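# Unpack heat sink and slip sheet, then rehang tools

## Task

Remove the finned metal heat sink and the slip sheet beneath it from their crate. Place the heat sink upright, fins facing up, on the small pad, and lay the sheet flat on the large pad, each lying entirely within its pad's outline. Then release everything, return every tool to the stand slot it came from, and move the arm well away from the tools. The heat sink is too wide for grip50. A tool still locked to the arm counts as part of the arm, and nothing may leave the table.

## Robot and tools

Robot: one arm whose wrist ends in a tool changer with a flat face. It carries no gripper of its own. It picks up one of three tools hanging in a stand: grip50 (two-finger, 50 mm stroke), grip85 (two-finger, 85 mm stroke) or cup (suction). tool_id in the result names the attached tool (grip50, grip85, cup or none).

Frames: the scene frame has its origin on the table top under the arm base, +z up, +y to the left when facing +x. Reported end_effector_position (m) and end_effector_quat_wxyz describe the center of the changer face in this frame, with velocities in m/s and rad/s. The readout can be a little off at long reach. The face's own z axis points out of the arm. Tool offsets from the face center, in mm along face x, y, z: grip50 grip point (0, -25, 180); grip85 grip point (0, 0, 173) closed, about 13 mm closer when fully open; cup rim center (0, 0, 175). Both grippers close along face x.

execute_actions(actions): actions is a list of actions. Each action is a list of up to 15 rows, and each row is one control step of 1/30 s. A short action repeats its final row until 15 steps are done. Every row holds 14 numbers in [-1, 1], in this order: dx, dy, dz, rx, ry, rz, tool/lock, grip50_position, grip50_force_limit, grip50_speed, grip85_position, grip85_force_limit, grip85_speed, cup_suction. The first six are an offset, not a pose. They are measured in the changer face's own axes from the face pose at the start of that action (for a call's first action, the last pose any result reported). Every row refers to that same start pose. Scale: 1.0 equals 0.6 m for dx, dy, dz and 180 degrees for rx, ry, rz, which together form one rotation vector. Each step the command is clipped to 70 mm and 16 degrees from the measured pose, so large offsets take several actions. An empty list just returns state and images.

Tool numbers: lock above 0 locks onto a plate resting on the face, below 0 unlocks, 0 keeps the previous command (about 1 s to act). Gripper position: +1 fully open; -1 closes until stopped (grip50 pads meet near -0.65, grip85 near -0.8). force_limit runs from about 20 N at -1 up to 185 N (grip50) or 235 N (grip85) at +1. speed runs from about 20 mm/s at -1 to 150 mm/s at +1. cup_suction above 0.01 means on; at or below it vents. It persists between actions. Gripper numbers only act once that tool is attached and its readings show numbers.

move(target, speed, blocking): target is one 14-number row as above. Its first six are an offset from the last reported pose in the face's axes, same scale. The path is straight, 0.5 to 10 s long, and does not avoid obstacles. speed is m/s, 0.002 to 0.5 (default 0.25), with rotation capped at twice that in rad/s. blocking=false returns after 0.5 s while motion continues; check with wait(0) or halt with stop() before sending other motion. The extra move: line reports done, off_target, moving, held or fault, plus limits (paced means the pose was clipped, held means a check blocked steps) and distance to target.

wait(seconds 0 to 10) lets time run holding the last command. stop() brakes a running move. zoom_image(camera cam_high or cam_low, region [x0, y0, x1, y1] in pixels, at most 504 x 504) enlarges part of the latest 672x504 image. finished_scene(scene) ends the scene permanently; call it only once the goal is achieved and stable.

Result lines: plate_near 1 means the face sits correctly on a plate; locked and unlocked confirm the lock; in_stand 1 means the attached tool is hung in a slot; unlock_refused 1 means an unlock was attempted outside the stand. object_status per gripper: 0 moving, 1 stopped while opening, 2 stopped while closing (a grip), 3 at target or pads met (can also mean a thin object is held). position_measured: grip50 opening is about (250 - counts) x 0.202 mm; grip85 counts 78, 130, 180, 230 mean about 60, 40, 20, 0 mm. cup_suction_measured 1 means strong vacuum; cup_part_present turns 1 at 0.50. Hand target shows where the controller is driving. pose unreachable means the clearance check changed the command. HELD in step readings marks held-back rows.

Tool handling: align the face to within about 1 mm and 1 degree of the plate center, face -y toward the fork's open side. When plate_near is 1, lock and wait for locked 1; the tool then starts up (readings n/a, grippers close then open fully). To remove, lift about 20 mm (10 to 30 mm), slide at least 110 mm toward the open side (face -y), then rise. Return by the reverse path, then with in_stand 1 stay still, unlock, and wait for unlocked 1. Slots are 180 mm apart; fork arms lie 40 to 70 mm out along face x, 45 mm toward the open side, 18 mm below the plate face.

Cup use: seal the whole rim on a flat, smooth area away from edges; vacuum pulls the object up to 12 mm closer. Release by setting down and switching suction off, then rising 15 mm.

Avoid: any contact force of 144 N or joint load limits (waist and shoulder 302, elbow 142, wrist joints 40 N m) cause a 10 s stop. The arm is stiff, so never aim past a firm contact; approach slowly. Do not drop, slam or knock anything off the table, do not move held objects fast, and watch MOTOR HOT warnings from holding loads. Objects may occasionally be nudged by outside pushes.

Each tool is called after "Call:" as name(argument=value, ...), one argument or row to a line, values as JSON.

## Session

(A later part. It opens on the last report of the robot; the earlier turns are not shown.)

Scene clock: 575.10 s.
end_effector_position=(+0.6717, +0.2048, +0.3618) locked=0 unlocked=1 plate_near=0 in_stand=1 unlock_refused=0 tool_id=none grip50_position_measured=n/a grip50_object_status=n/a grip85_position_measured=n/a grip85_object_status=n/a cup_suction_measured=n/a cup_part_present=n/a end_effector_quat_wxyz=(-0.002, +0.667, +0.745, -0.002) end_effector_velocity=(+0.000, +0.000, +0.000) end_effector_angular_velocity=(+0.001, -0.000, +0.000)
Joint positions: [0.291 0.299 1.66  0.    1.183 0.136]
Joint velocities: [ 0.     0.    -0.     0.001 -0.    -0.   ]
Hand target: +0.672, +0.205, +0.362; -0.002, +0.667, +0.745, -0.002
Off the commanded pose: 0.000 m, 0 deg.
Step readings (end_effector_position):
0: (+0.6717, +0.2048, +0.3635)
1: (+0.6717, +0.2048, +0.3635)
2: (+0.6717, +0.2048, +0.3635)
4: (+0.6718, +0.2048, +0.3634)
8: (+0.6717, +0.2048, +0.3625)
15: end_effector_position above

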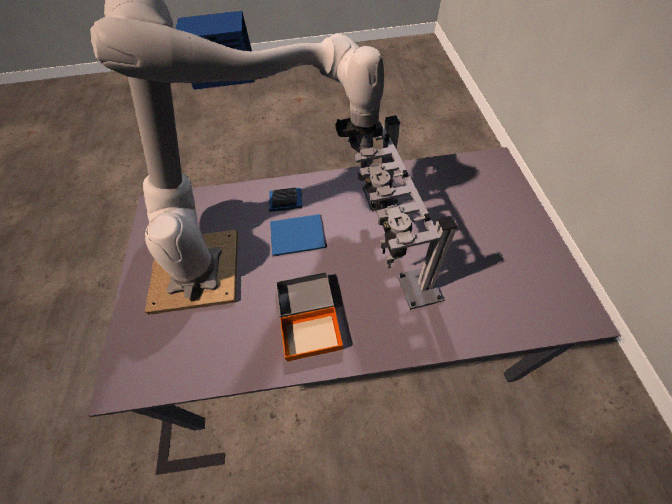

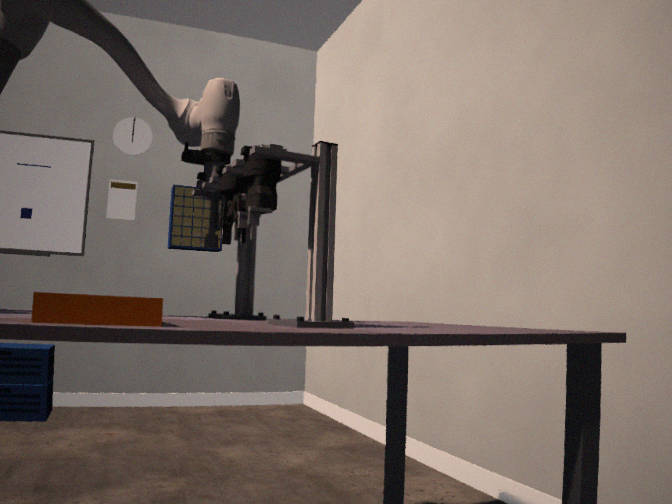

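Call:
execute_actions(
  actions=[
    [[0,0,-0.0003,0,0,0,0,0,0,0,0,0,0,0],[0,0,-0.0001,0,0,0,0,0,0,0,0,0,0,0],[0,0,0.0001,0,0,0,0,0,0,0,0,0,0,0],[0,0,0.0003,0,0,0,0,0,0,0,0,0,0,0],[0,0,0.0005,0,0,0,0,0,0,0,0,0,0,0],[0,0,0.0006,0,0,0,0,0,0,0,0,0,0,0],[0,0,0.0007,0,0,0,0,0,0,0,0,0,0,0],[0,0,0.0008,0,0,0,0,0,0,0,0,0,0,0],[0,0,0.0009,0,0,0,0,0,0,0,0,0,0,0],[0,0,0.001,0,0,0,0,0,0,0,0,0,0,0],[0,0,0.0011,0,0,0,0,0,0,0,0,0,0,0],[0,0,0.0011,0,0,0,0,0,0,0,0,0,0,0],[0,0,0.0011,0,0,0,0,0,0,0,0,0,0,0],[0,0,0.0011,0,0,0,0,0,0,0,0,0,0,0],[0,0,0.0006,0,0,0,0,0,0,0,0,0,0,0]],
  ],
)

Scene clock: 581.73 s.
end_effector_position=(+0.6716, +0.2048, +0.3612) locked=0 unlocked=1 plate_near=1 in_stand=1 unlock_refused=0 tool_id=none grip50_position_measured=n/a grip50_object_status=n/a grip85_position_measured=n/a grip85_object_status=n/a cup_suction_measured=n/a cup_part_present=n/a end_effector_quat_wxyz=(-0.002, +0.667, +0.745, -0.002) end_effector_velocity=(-0.000, -0.000, +0.000) end_effector_angular_velocity=(-0.001, +0.001, -0.000)
Joint positions: [0.291 0.299 1.661 0.    1.182 0.136]
Joint velocities: [-0.    -0.     0.    -0.     0.001  0.   ]
Hand target: +0.672, +0.205, +0.361; -0.002, +0.667, +0.745, -0.002
Off the commanded pose: 0.000 m, 0 deg.
Step readings (end_effector_position):
0: (+0.6717, +0.2048, +0.3623)
1: (+0.6717, +0.2048, +0.3623)
2: (+0.6717, +0.2048, +0.3623)
4: (+0.6718, +0.2048, +0.3622)
8: (+0.6716, +0.2048, +0.3617)
15: end_effector_position above

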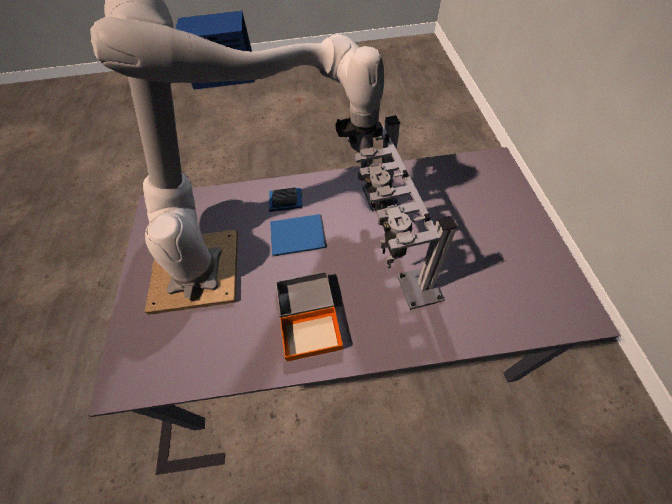

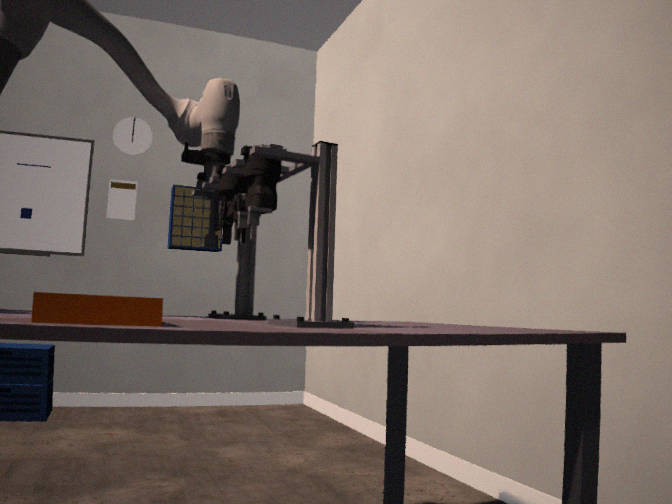

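Call:
execute_actions(
  actions=[
    [[0,0,0,0,0,0,0,0,0,0,0,0,0,0],[0,0,0,0,0,0,0,0,0,0,0,0,0,0],[0,0,0,0,0,0,0,0,0,0,0,0,0,0],[0,0,0,0,0,0,0,0,0,0,0,0,0,0],[0,0,0,0,0,0,0,0,0,0,0,0,0,0],[0,0,0,0,0,0,1,0,0,0,0,0,0,0]],
  ],
)

Call:
zoom_image(
  camera="cam_high",
  region=[270, 295, 360, 370],
)

Call:
zoom_image(
  camera="cam_high",
  region=[255, 180, 345, 265],
)

Scene clock: 587.23 s.
end_effector_position=(+0.6716, +0.2048, +0.3613) locked=0 unlocked=0 plate_near=0 in_stand=1 unlock_refused=0 tool_id=none grip50_position_measured=n/a grip50_object_status=n/a grip85_position_measured=n/a grip85_object_status=n/a cup_suction_measured=n/a cup_part_present=n/a end_effector_quat_wxyz=(-0.002, +0.667, +0.745, -0.002) end_effector_velocity=(-0.000, +0.000, -0.001) end_effector_angular_velocity=(+0.000, +0.001, -0.001)
Joint positions: [0.291 0.299 1.661 0.    1.182 0.136]
Joint velocities: [-0.     0.001  0.     0.001  0.     0.   ]
Hand target: +0.672, +0.205, +0.361; -0.002, +0.667, +0.745, -0.002
Off the commanded pose: 0.000 m, 0 deg.
Step readings (end_effector_position):
0: (+0.6717, +0.2048, +0.3614)
1: (+0.6717, +0.2048, +0.3614)
2: (+0.6717, +0.2048, +0.3614)
4: (+0.6717, +0.2048, +0.3614)
8: (+0.6717, +0.2048, +0.3613)
15: end_effector_position above

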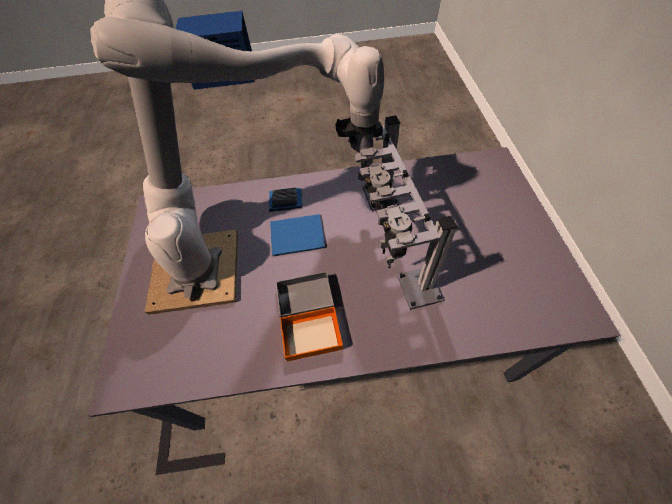

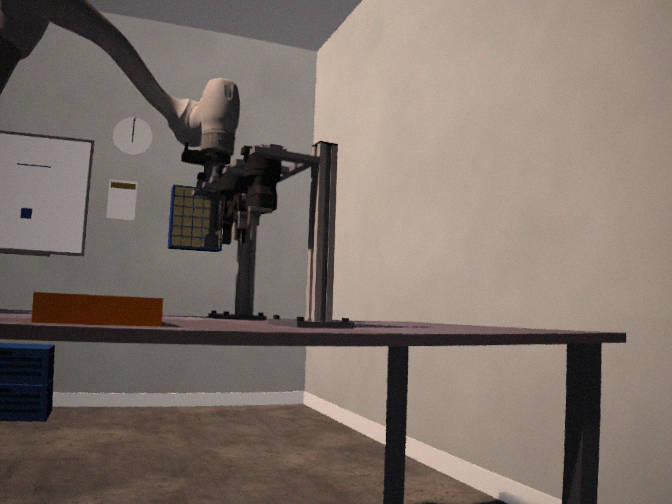

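Region (270, 295, 360, 370) of cam_high's 672x504 image, scaled by 5.600, with more detail than that image has.

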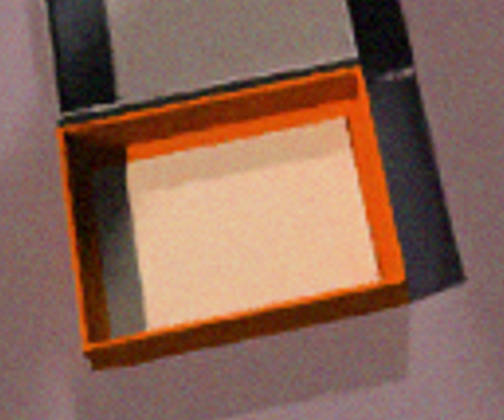

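Region (255, 180, 345, 265) of cam_high's 672x504 image, scaled by 5.600, with more detail than that image has.

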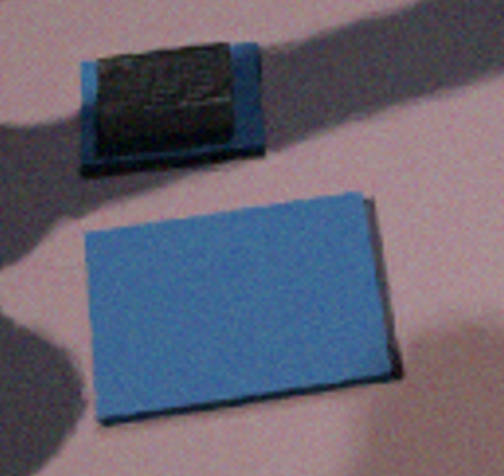

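Call:
wait(
  seconds=0.5,
)

Scene clock: 589.20 s.
end_effector_position=(+0.6716, +0.2048, +0.3612) locked=1 unlocked=0 plate_near=1 in_stand=1 unlock_refused=0 tool_id=cup grip50_position_measured=n/a grip50_object_status=n/a grip85_position_measured=n/a grip85_object_status=n/a cup_suction_measured=0.01 cup_part_present=0 end_effector_quat_wxyz=(-0.002, +0.667, +0.745, -0.002) end_effector_velocity=(-0.000, -0.000, +0.000) end_effector_angular_velocity=(-0.000, +0.000, -0.000)
Joint positions: [0.291 0.299 1.661 0.    1.182 0.136]
Joint velocities: [-0.    -0.001  0.001 -0.     0.     0.   ]
Hand target: +0.672, +0.205, +0.361; -0.002, +0.667, +0.745, -0.002
Off the commanded pose: 0.000 m, 0 deg.
wait: 0.50 s; at rest from the start

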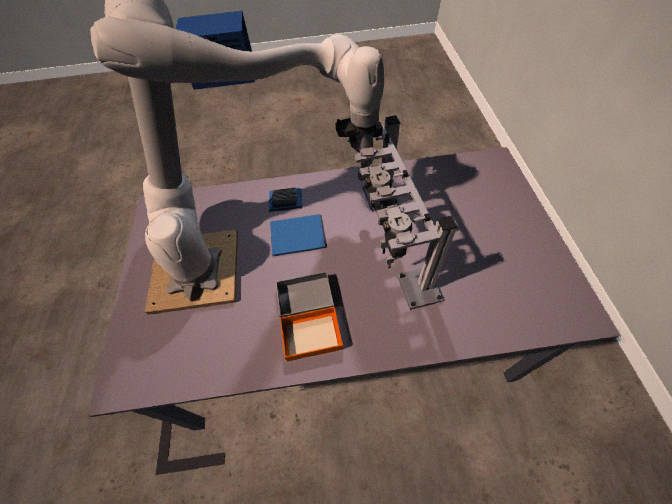

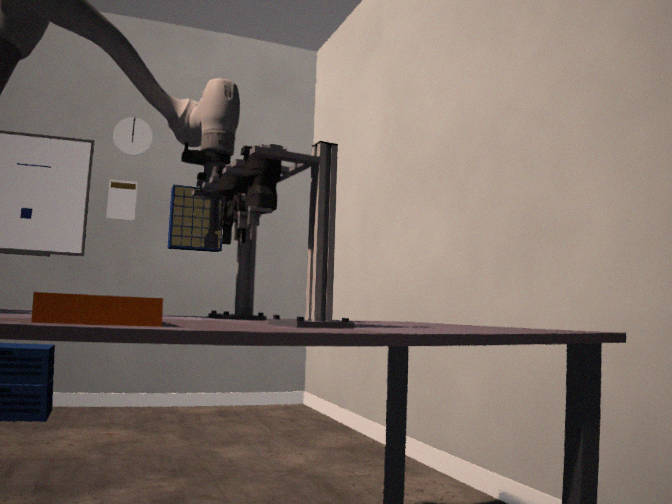

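Call:
move(
  target=[0,0,-0.0333,0,0,0,0,0,0,0,0,0,0,0],
  speed=0.08,
)

Call:
move(
  target=[0,-0.22,0,0,0,0,0,0,0,0,0,0,0,0],
  speed=0.25,
)

Call:
move(
  target=[-0.815,-0.3156,0.235,0,0,0,0,0,0,0,0,0,0,0],
  speed=0.4,
)

Scene clock: 628.97 s.
end_effector_position=(+0.6717, +0.2048, +0.3812) locked=1 unlocked=0 plate_near=1 in_stand=0 unlock_refused=0 tool_id=cup grip50_position_measured=n/a grip50_object_status=n/a grip85_position_measured=n/a grip85_object_status=n/a cup_suction_measured=0.01 cup_part_present=0 end_effector_quat_wxyz=(-0.002, +0.667, +0.745, -0.002) end_effector_velocity=(+0.000, +0.000, +0.001) end_effector_angular_velocity=(+0.000, -0.003, -0.000)
Joint positions: [0.291 0.288 1.638 0.    1.217 0.136]
Joint velocities: [ 0.    -0.001 -0.001 -0.    -0.     0.   ]
Hand target: +0.672, +0.205, +0.381; -0.002, +0.667, +0.745, -0.002
Off the commanded pose: 0.000 m, 0 deg.
move: done

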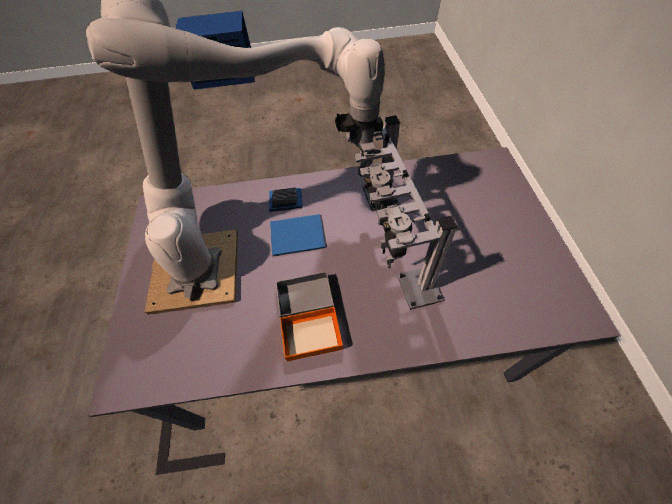

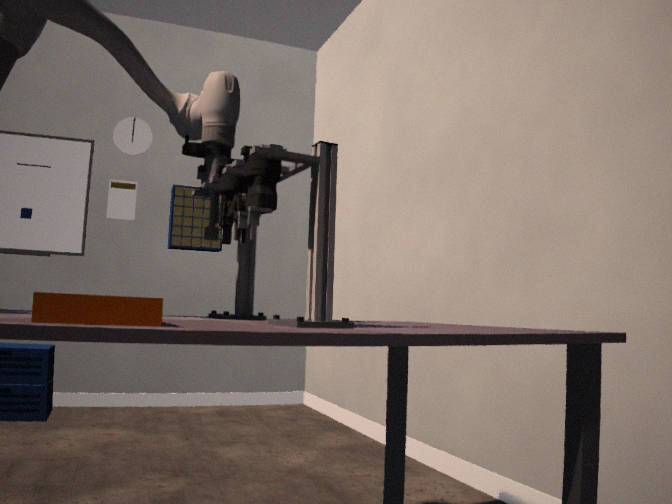

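Scene clock: 629.87 s.
end_effector_position=(+0.5406, +0.1903, +0.3817) locked=1 unlocked=0 plate_near=1 in_stand=0 unlock_refused=0 tool_id=cup grip50_position_measured=n/a grip50_object_status=n/a grip85_position_measured=n/a grip85_object_status=n/a cup_suction_measured=0.01 cup_part_present=0 end_effector_quat_wxyz=(-0.002, +0.667, +0.745, -0.002) end_effector_velocity=(-0.000, +0.000, +0.000) end_effector_angular_velocity=(+0.001, -0.001, -0.001)
Joint positions: [0.323 0.09  1.881 0.    1.172 0.168]
Joint velocities: [ 0.    -0.001 -0.     0.001 -0.     0.   ]
Hand target: +0.541, +0.190, +0.382; -0.002, +0.667, +0.745, -0.002
Off the commanded pose: 0.000 m, 0 deg.
move: done

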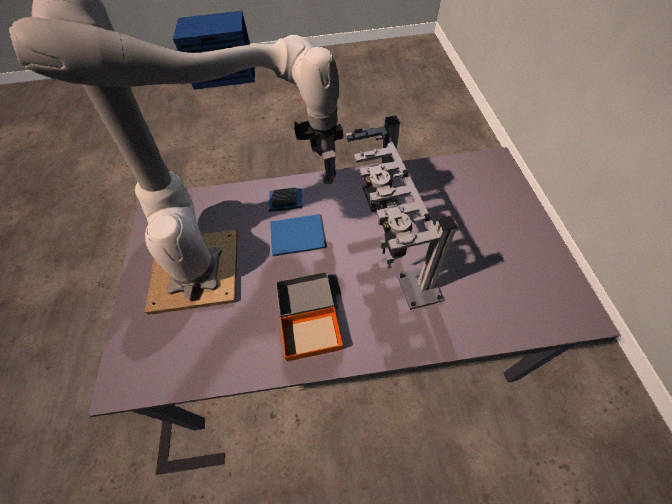

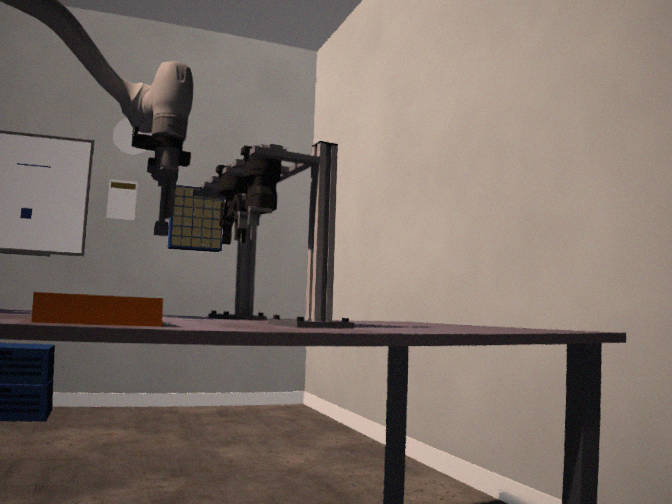

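Scene clock: 631.70 s.
end_effector_position=(+0.4056, -0.3162, +0.2416) locked=1 unlocked=0 plate_near=1 in_stand=0 unlock_refused=0 tool_id=cup grip50_position_measured=n/a grip50_object_status=n/a grip85_position_measured=n/a grip85_object_status=n/a cup_suction_measured=0.01 cup_part_present=0 end_effector_quat_wxyz=(-0.002, +0.667, +0.745, -0.001) end_effector_velocity=(-0.000, -0.000, -0.000) end_effector_angular_velocity=(+0.001, +0.000, -0.001)
Joint positions: [-0.687  0.132  2.129  0.001  0.882 -0.842]
Joint velocities: [-0.001  0.001 -0.001  0.001  0.001 -0.   ]
Hand target: +0.406, -0.316, +0.242; -0.002, +0.667, +0.745, -0.001
Off the commanded pose: 0.001 m, 0 deg.
move: done

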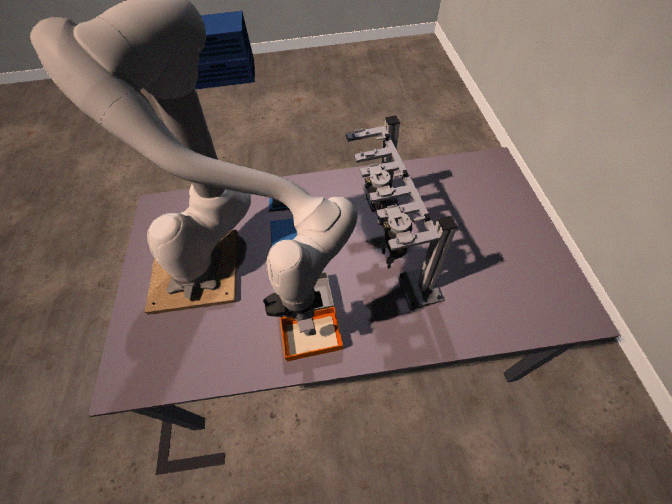

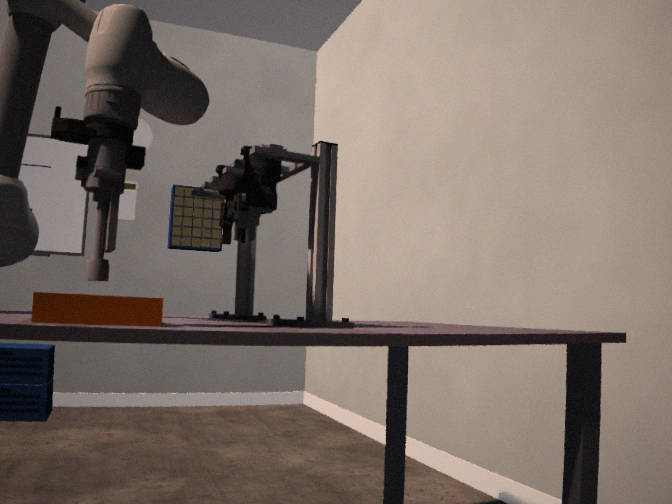

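Call:
move(
  target=[0,0,0.091,0,0,0,0,0,0,0,0,0,0,1],
  speed=0.12,
)

Call:
zoom_image(
  camera="cam_high",
  region=[270, 295, 360, 370],
)

Scene clock: 637.67 s.
end_effector_position=(+0.4054, -0.3161, +0.1870) locked=1 unlocked=0 plate_near=1 in_stand=0 unlock_refused=0 tool_id=cup grip50_position_measured=n/a grip50_object_status=n/a grip85_position_measured=n/a grip85_object_status=n/a cup_suction_measured=0.01 cup_part_present=0 end_effector_quat_wxyz=(-0.002, +0.667, +0.745, -0.001) end_effector_velocity=(-0.000, +0.000, -0.000) end_effector_angular_velocity=(-0.001, +0.001, +0.001)
Joint positions: [-0.687  0.203  2.172  0.001  0.767 -0.843]
Joint velocities: [ 0.    -0.     0.001 -0.001 -0.     0.   ]
Hand target: +0.405, -0.316, +0.187; -0.002, +0.667, +0.745, -0.001
Off the commanded pose: 0.000 m, 0 deg.
move: done

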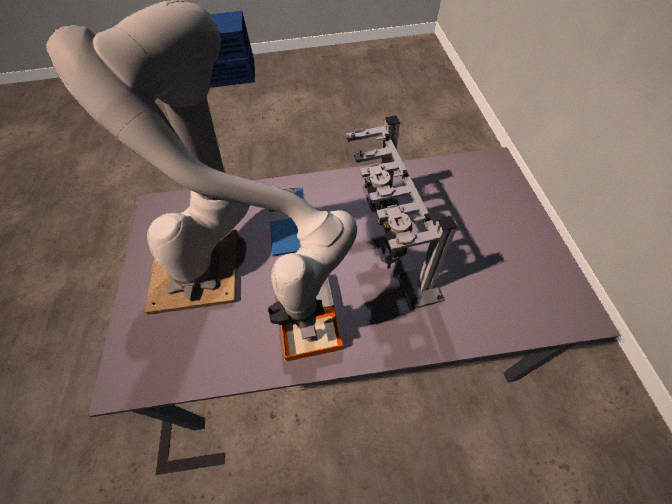

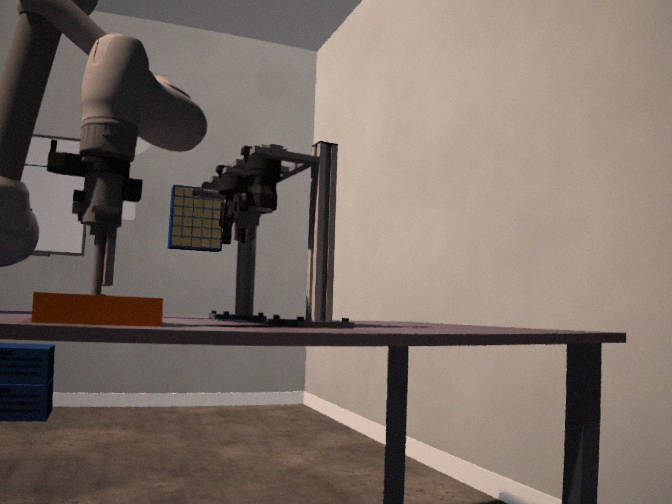

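Region (270, 295, 360, 370) of cam_high's 672x504 image, scaled by 5.600, with more detail than that image has.

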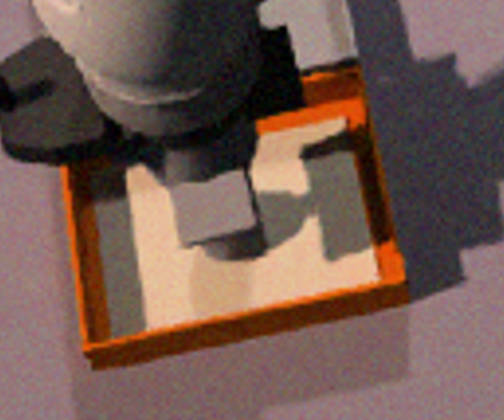

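Call:
move(
  target=[0,0,0.01,0,0,0,0,0,0,0,0,0,0,1],
  speed=0.02,
)

Scene clock: 640.57 s.
end_effector_position=(+0.4053, -0.3161, +0.1810) locked=1 unlocked=0 plate_near=1 in_stand=0 unlock_refused=0 tool_id=cup grip50_position_measured=n/a grip50_object_status=n/a grip85_position_measured=n/a grip85_object_status=n/a cup_suction_measured=0.73 cup_part_present=1 end_effector_quat_wxyz=(-0.002, +0.667, +0.745, -0.001) end_effector_velocity=(+0.000, -0.000, +0.000) end_effector_angular_velocity=(-0.001, -0.002, -0.001)
Joint positions: [-0.687  0.212  2.177  0.001  0.755 -0.843]
Joint velocities: [-0.    -0.    -0.     0.    -0.001  0.   ]
Hand target: +0.405, -0.316, +0.181; -0.002, +0.667, +0.745, -0.001
Off the commanded pose: 0.000 m, 0 deg.
move: done

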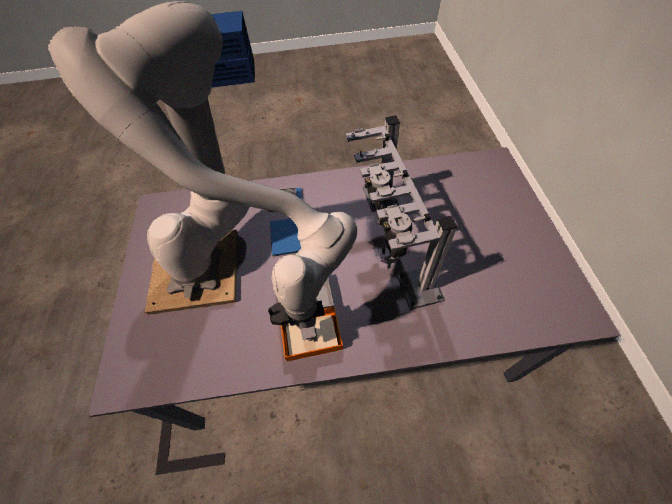

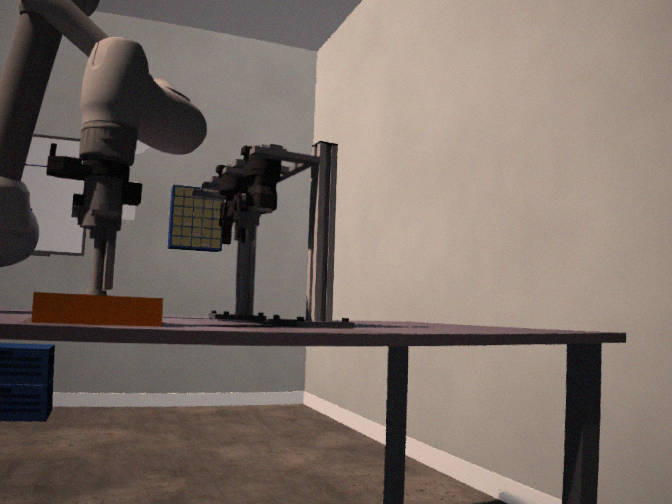

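Sealed. Lift up clear of the crate.

Call:
move(
  target=[0,0,-0.12,0,0,0,0,0,0,0,0,0,0,1],
  speed=0.15,
)

Call:
zoom_image(
  camera="cam_low",
  region=[10, 200, 190, 335],
)

Call:
zoom_image(
  camera="cam_high",
  region=[260, 280, 360, 370],
)

Scene clock: 644.97 s.
end_effector_position=(+0.4056, -0.3161, +0.2529) locked=1 unlocked=0 plate_near=1 in_stand=0 unlock_refused=0 tool_id=cup grip50_position_measured=n/a grip50_object_status=n/a grip85_position_measured=n/a grip85_object_status=n/a cup_suction_measured=0.99 cup_part_present=1 end_effector_quat_wxyz=(-0.002, +0.667, +0.745, -0.001) end_effector_velocity=(+0.000, +0.000, -0.000) end_effector_angular_velocity=(+0.001, -0.001, -0.000)
Joint positions: [-0.687  0.118  2.119  0.001  0.906 -0.842]
Joint velocities: [ 0.     0.    -0.     0.002  0.    -0.   ]
Hand target: +0.406, -0.316, +0.253; -0.002, +0.667, +0.745, -0.001
Off the commanded pose: 0.000 m, 0 deg.
move: done

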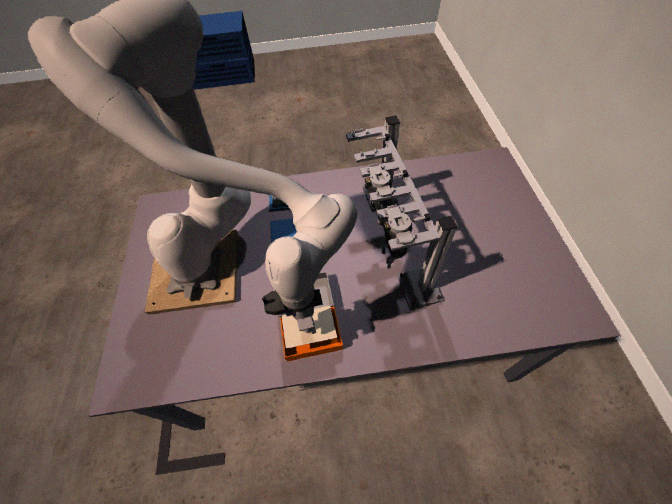

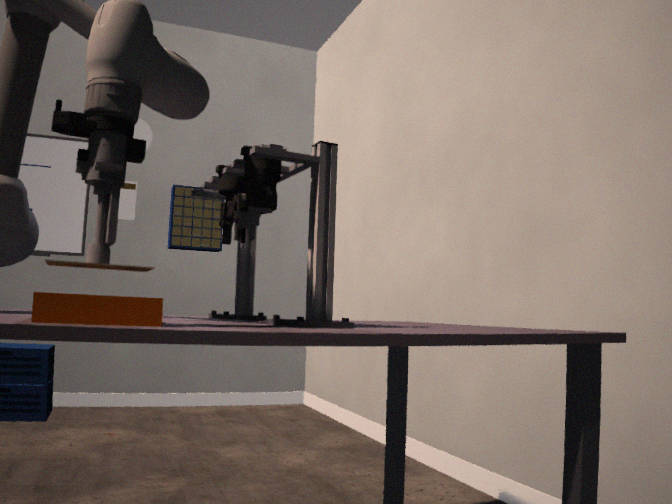

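Region (10, 200, 190, 335) of cam_low's 672x504 image, scaled by 2.800, with more detail than that image has; it fills the top 378 rows of this view, and the rest is white.

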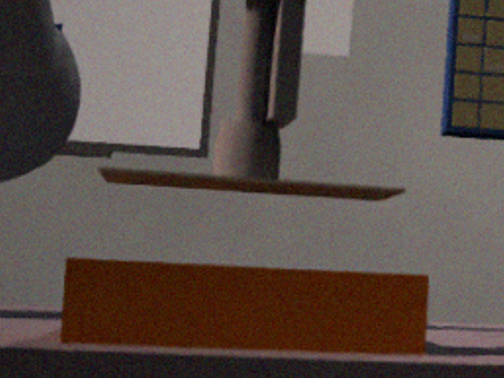

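Region (260, 280, 360, 370) of cam_high's 672x504 image, scaled by 5.040, with more detail than that image has; it fills the top 454 rows of this view, and the rest is white.

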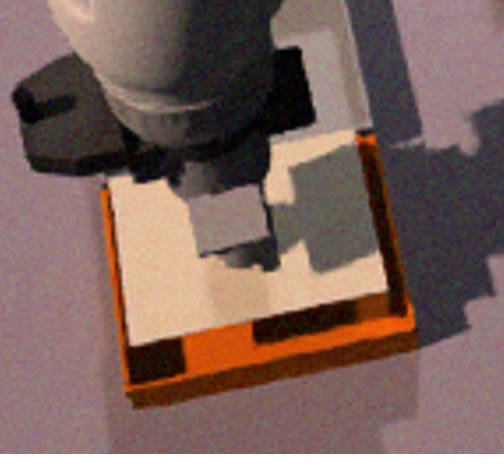

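Call:
move(
  target=[0.7135,0.0545,0.0717,0,0,0.0139,0,0,0,0,0,0,0,1],
  speed=0.35,
)

Call:
zoom_image(
  camera="cam_high",
  region=[255, 180, 345, 265],
)

Scene clock: 653.63 s.
end_effector_position=(+0.3907, +0.1125, +0.2099) locked=1 unlocked=0 plate_near=1 in_stand=0 unlock_refused=0 tool_id=cup grip50_position_measured=n/a grip50_object_status=n/a grip85_position_measured=n/a grip85_object_status=n/a cup_suction_measured=0.99 cup_part_present=1 end_effector_quat_wxyz=(-0.002, +0.683, +0.730, -0.002) end_effector_velocity=(-0.001, +0.000, -0.000) end_effector_angular_velocity=(-0.001, +0.001, +0.000)
Joint positions: [0.239 0.01  2.339 0.001 0.793 0.128]
Joint velocities: [ 0.001 -0.     0.001 -0.001  0.001  0.001]
Hand target: +0.391, +0.112, +0.210; -0.002, +0.683, +0.730, -0.002
Off the commanded pose: 0.001 m, 0 deg.
move: done

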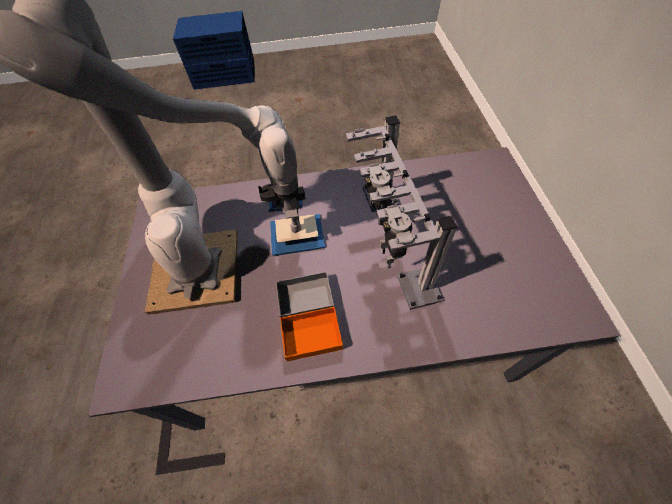

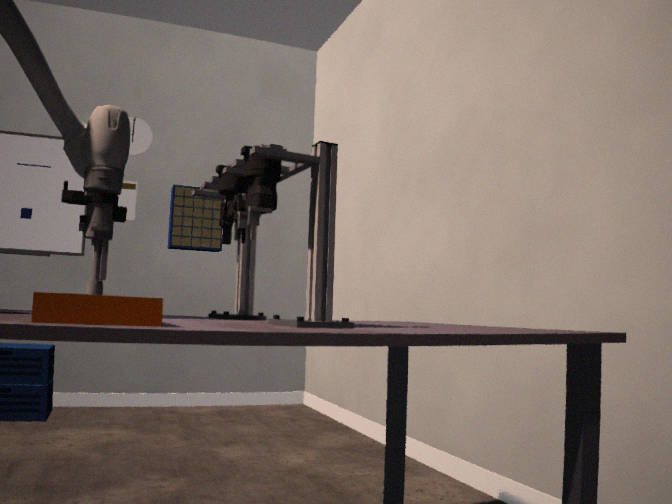

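Region (255, 180, 345, 265) of cam_high's 672x504 image, scaled by 5.600, with more detail than that image has.

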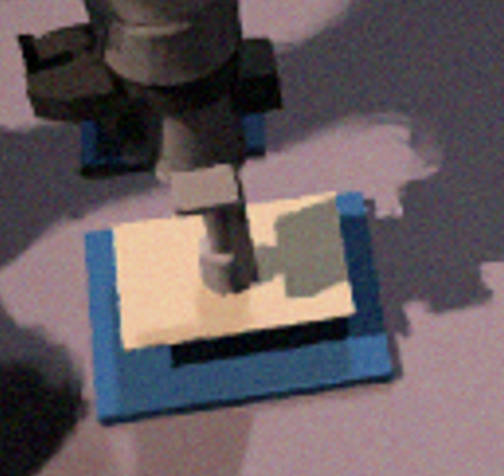

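Call:
move(
  target=[-0.0071,-0.0063,0.0448,0,0,0,0,0,0,0,0,0,0,1],
  speed=0.07,
)

Call:
zoom_image(
  camera="cam_high",
  region=[255, 180, 345, 265],
)

Scene clock: 666.30 s.
end_effector_position=(+0.3870, +0.1079, +0.1830) locked=1 unlocked=0 plate_near=1 in_stand=0 unlock_refused=0 tool_id=cup grip50_position_measured=n/a grip50_object_status=n/a grip85_position_measured=n/a grip85_object_status=n/a cup_suction_measured=0.99 cup_part_present=1 end_effector_quat_wxyz=(-0.002, +0.683, +0.730, -0.002) end_effector_velocity=(-0.000, +0.000, +0.000) end_effector_angular_velocity=(+0.001, +0.000, -0.000)
Joint positions: [0.23  0.047 2.37  0.    0.725 0.119]
Joint velocities: [-0.    -0.001  0.     0.001  0.001 -0.001]
Hand target: +0.387, +0.108, +0.183; -0.002, +0.683, +0.730, -0.002
Off the commanded pose: 0.000 m, 0 deg.
move: done

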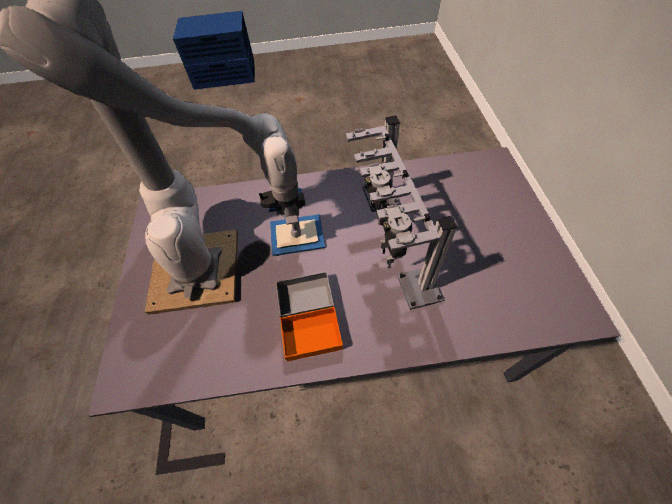

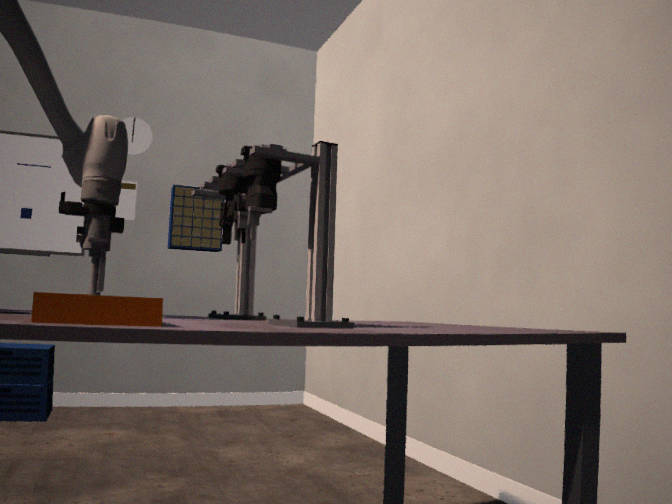

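Region (255, 180, 345, 265) of cam_high's 672x504 image, scaled by 5.600, with more detail than that image has.

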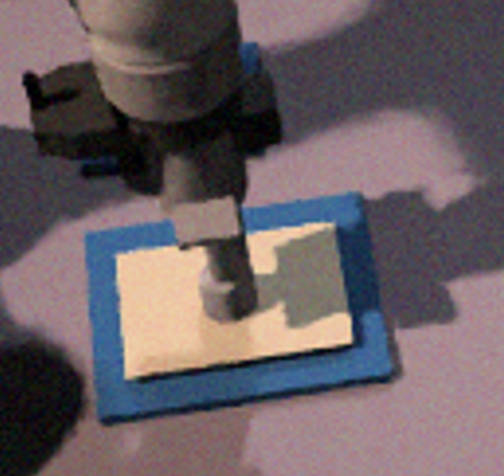

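Call:
execute_actions(
  actions=[
    [[0,0,0.0007,0,0,0,0,0,0,0,0,0,0,1],[0,0,0.0014,0,0,0,0,0,0,0,0,0,0,1],[0,0,0.0021,0,0,0,0,0,0,0,0,0,0,1],[0,0,0.0028,0,0,0,0,0,0,0,0,0,0,1],[0,0,0.0034,0,0,0,0,0,0,0,0,0,0,1],[0,0,0.0038,0,0,0,0,0,0,0,0,0,0,1],[0,0,0.004,0,0,0,0,0,0,0,0,0,0,1],[0,0,0.004,0,0,0,0,0,0,0,0,0,0,1],[0,0,0.004,0,0,0,0,0,0,0,0,0,0,1],[0,0,0.004,0,0,0,0,0,0,0,0,0,0,0],[0,0,0.004,0,0,0,0,0,0,0,0,0,0,0],[0,0,0.004,0,0,0,0,0,0,0,0,0,0,0],[0,0,0.004,0,0,0,0,0,0,0,0,0,0,0],[0,0,0.004,0,0,0,0,0,0,0,0,0,0,0],[0,0,0.003,0,0,0,0,0,0,0,0,0,0,0]],
  ],
)

Scene clock: 675.00 s.
end_effector_position=(+0.3870, +0.1080, +0.1806) locked=1 unlocked=0 plate_near=1 in_stand=0 unlock_refused=0 tool_id=cup grip50_position_measured=n/a grip50_object_status=n/a grip85_position_measured=n/a grip85_object_status=n/a cup_suction_measured=0.01 cup_part_present=0 end_effector_quat_wxyz=(-0.002, +0.683, +0.730, -0.002) end_effector_velocity=(+0.000, -0.000, +0.000) end_effector_angular_velocity=(+0.000, -0.000, +0.000)
Joint positions: [0.23  0.052 2.372 0.001 0.719 0.119]
Joint velocities: [-0. -0. -0.  0. -0. -0.]
Hand target: +0.387, +0.108, +0.181; -0.002, +0.683, +0.730, -0.002
Off the commanded pose: 0.001 m, 0 deg.
Step readings (end_effector_position):
0: (+0.3870, +0.1080, +0.1830)
1: (+0.3870, +0.1080, +0.1830)
2: (+0.3871, +0.1080, +0.1828)
4: (+0.3870, +0.1080, +0.1820)
8: (+0.3870, +0.1080, +0.1807)
15: end_effector_position above

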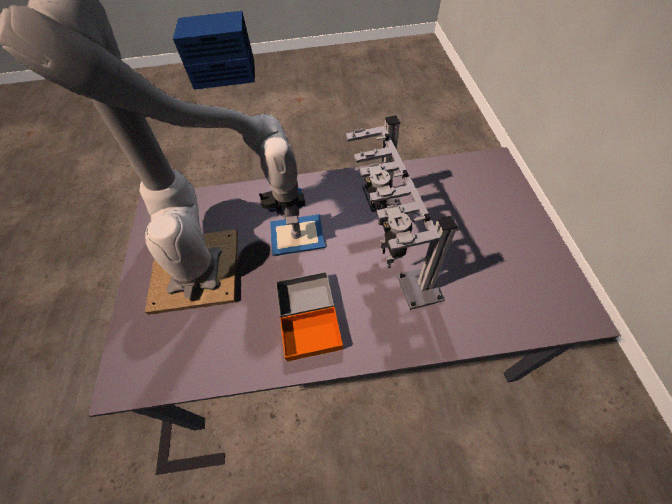

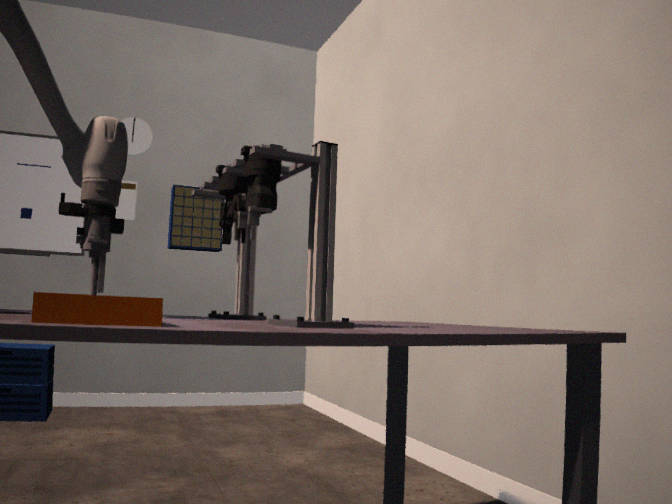

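Call:
move(
  target=[0,0,-0.0417,0,0,0,0,0,0,0,0,0,0,0],
  speed=0.08,
)

Call:
move(
  target=[0.1199,0.2632,-0.2945,0,0,-0.0139,0,0,0,0,0,0,0,0],
  speed=0.35,
)

Call:
zoom_image(
  camera="cam_high",
  region=[255, 180, 345, 265],
)

Scene clock: 680.87 s.
end_effector_position=(+0.3871, +0.1080, +0.2056) locked=1 unlocked=0 plate_near=1 in_stand=0 unlock_refused=0 tool_id=cup grip50_position_measured=n/a grip50_object_status=n/a grip85_position_measured=n/a grip85_object_status=n/a cup_suction_measured=0.01 cup_part_present=0 end_effector_quat_wxyz=(-0.002, +0.683, +0.730, -0.002) end_effector_velocity=(+0.000, +0.000, +0.000) end_effector_angular_velocity=(-0.000, -0.000, +0.001)
Joint positions: [0.23  0.01  2.35  0.    0.782 0.119]
Joint velocities: [ 0.    -0.    -0.    -0.     0.    -0.001]
Hand target: +0.387, +0.108, +0.206; -0.002, +0.683, +0.730, -0.002
Off the commanded pose: 0.000 m, 0 deg.
move: done

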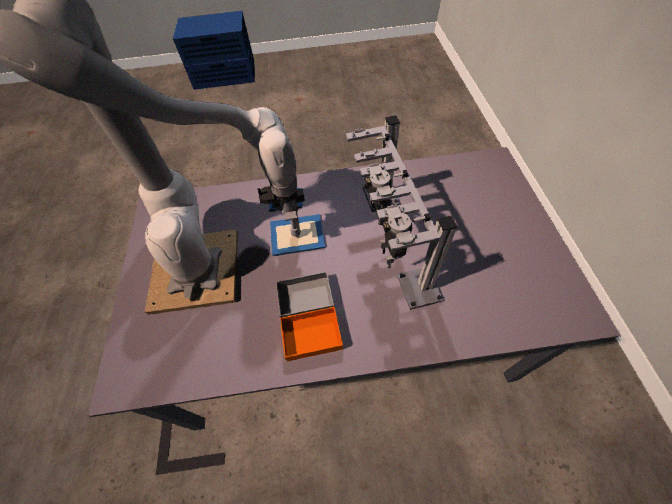

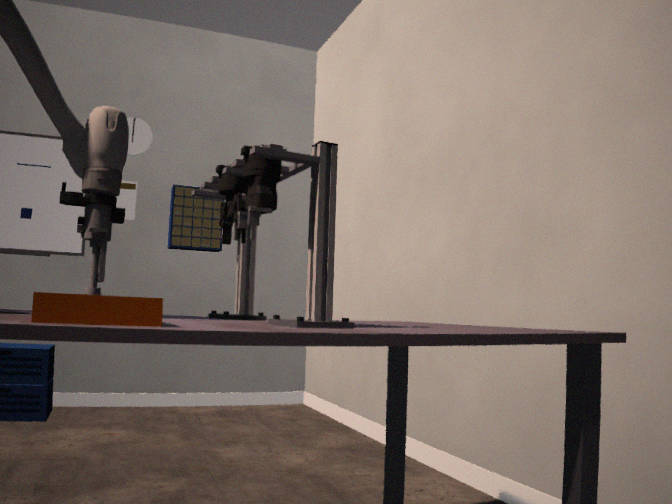

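Scene clock: 682.00 s.
end_effector_position=(+0.5407, +0.1904, +0.3815) locked=1 unlocked=0 plate_near=1 in_stand=0 unlock_refused=0 tool_id=cup grip50_position_measured=n/a grip50_object_status=n/a grip85_position_measured=n/a grip85_object_status=n/a cup_suction_measured=0.01 cup_part_present=0 end_effector_quat_wxyz=(-0.002, +0.667, +0.745, -0.002) end_effector_velocity=(+0.000, -0.000, +0.001) end_effector_angular_velocity=(-0.001, -0.002, +0.000)
Joint positions: [0.323 0.09  1.88  0.    1.172 0.168]
Joint velocities: [ 0.    -0.001 -0.001 -0.001  0.001  0.   ]
Hand target: +0.541, +0.190, +0.382; -0.002, +0.667, +0.745, -0.002
Off the commanded pose: 0.000 m, 0 deg.
move: done

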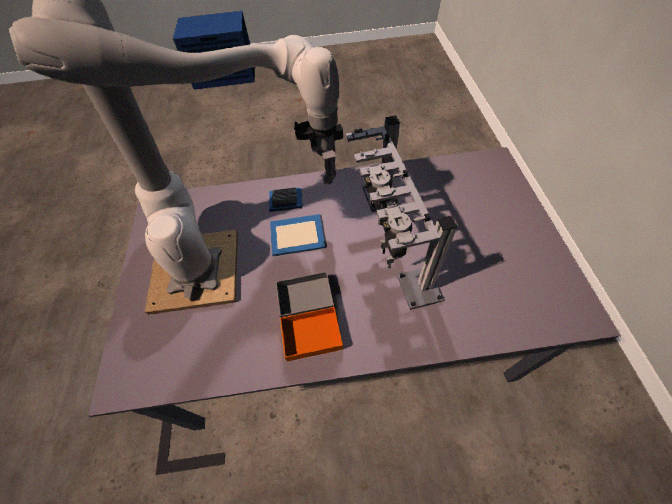

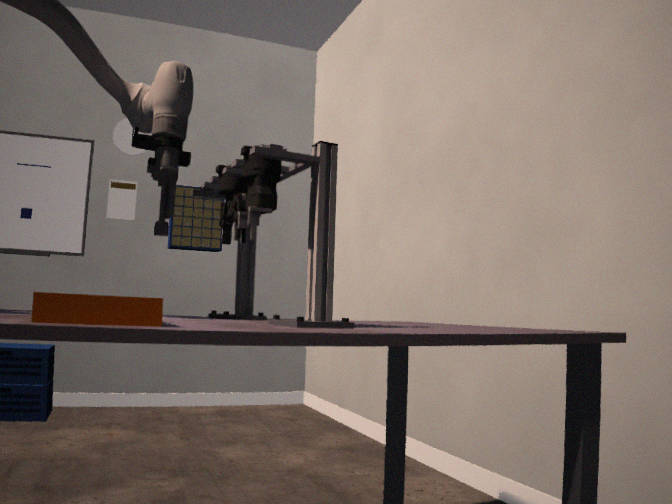

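Region (255, 180, 345, 265) of cam_high's 672x504 image, scaled by 5.600, with more detail than that image has.

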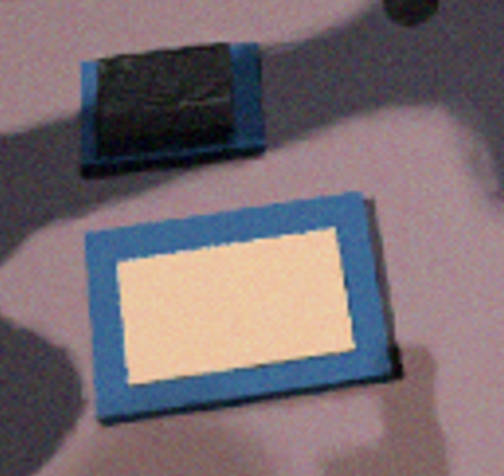

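Call:
move(
  target=[-0.0002,0.2197,-0.0003,0,0,0,0,0,0,0,0,0,0,0],
  speed=0.2,
)

Scene clock: 685.97 s.
end_effector_position=(+0.6718, +0.2047, +0.3812) locked=1 unlocked=0 plate_near=1 in_stand=0 unlock_refused=0 tool_id=cup grip50_position_measured=n/a grip50_object_status=n/a grip85_position_measured=n/a grip85_object_status=n/a cup_suction_measured=0.01 cup_part_present=0 end_effector_quat_wxyz=(-0.002, +0.667, +0.745, -0.002) end_effector_velocity=(+0.000, +0.000, +0.001) end_effector_angular_velocity=(+0.000, -0.000, -0.001)
Joint positions: [0.291 0.288 1.638 0.    1.216 0.136]
Joint velocities: [-0.     0.    -0.001  0.     0.001  0.   ]
Hand target: +0.672, +0.205, +0.381; -0.002, +0.667, +0.745, -0.002
Off the commanded pose: 0.000 m, 0 deg.
move: done

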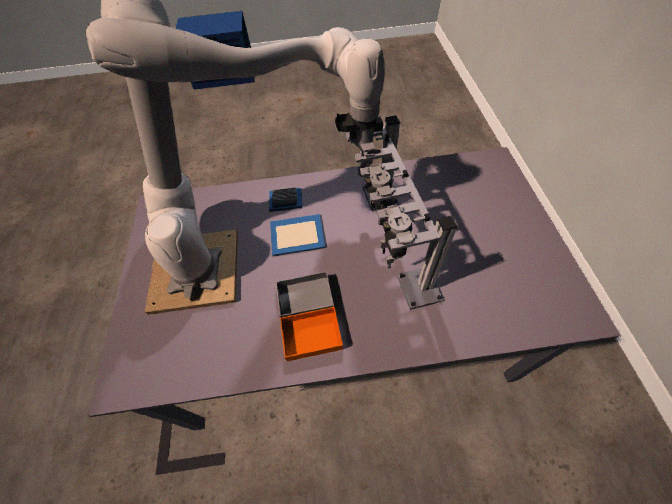

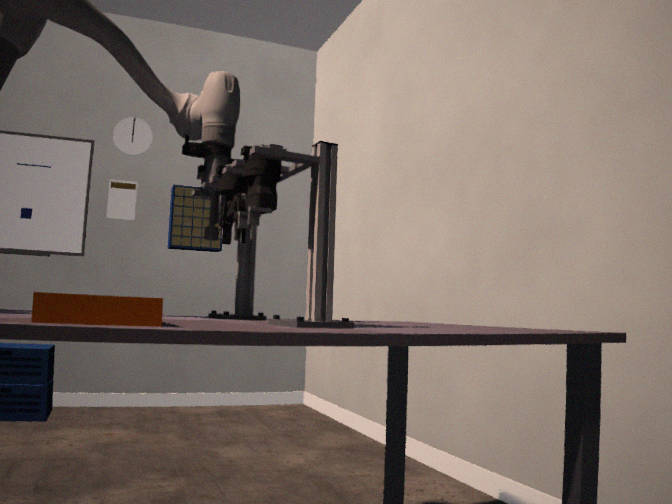

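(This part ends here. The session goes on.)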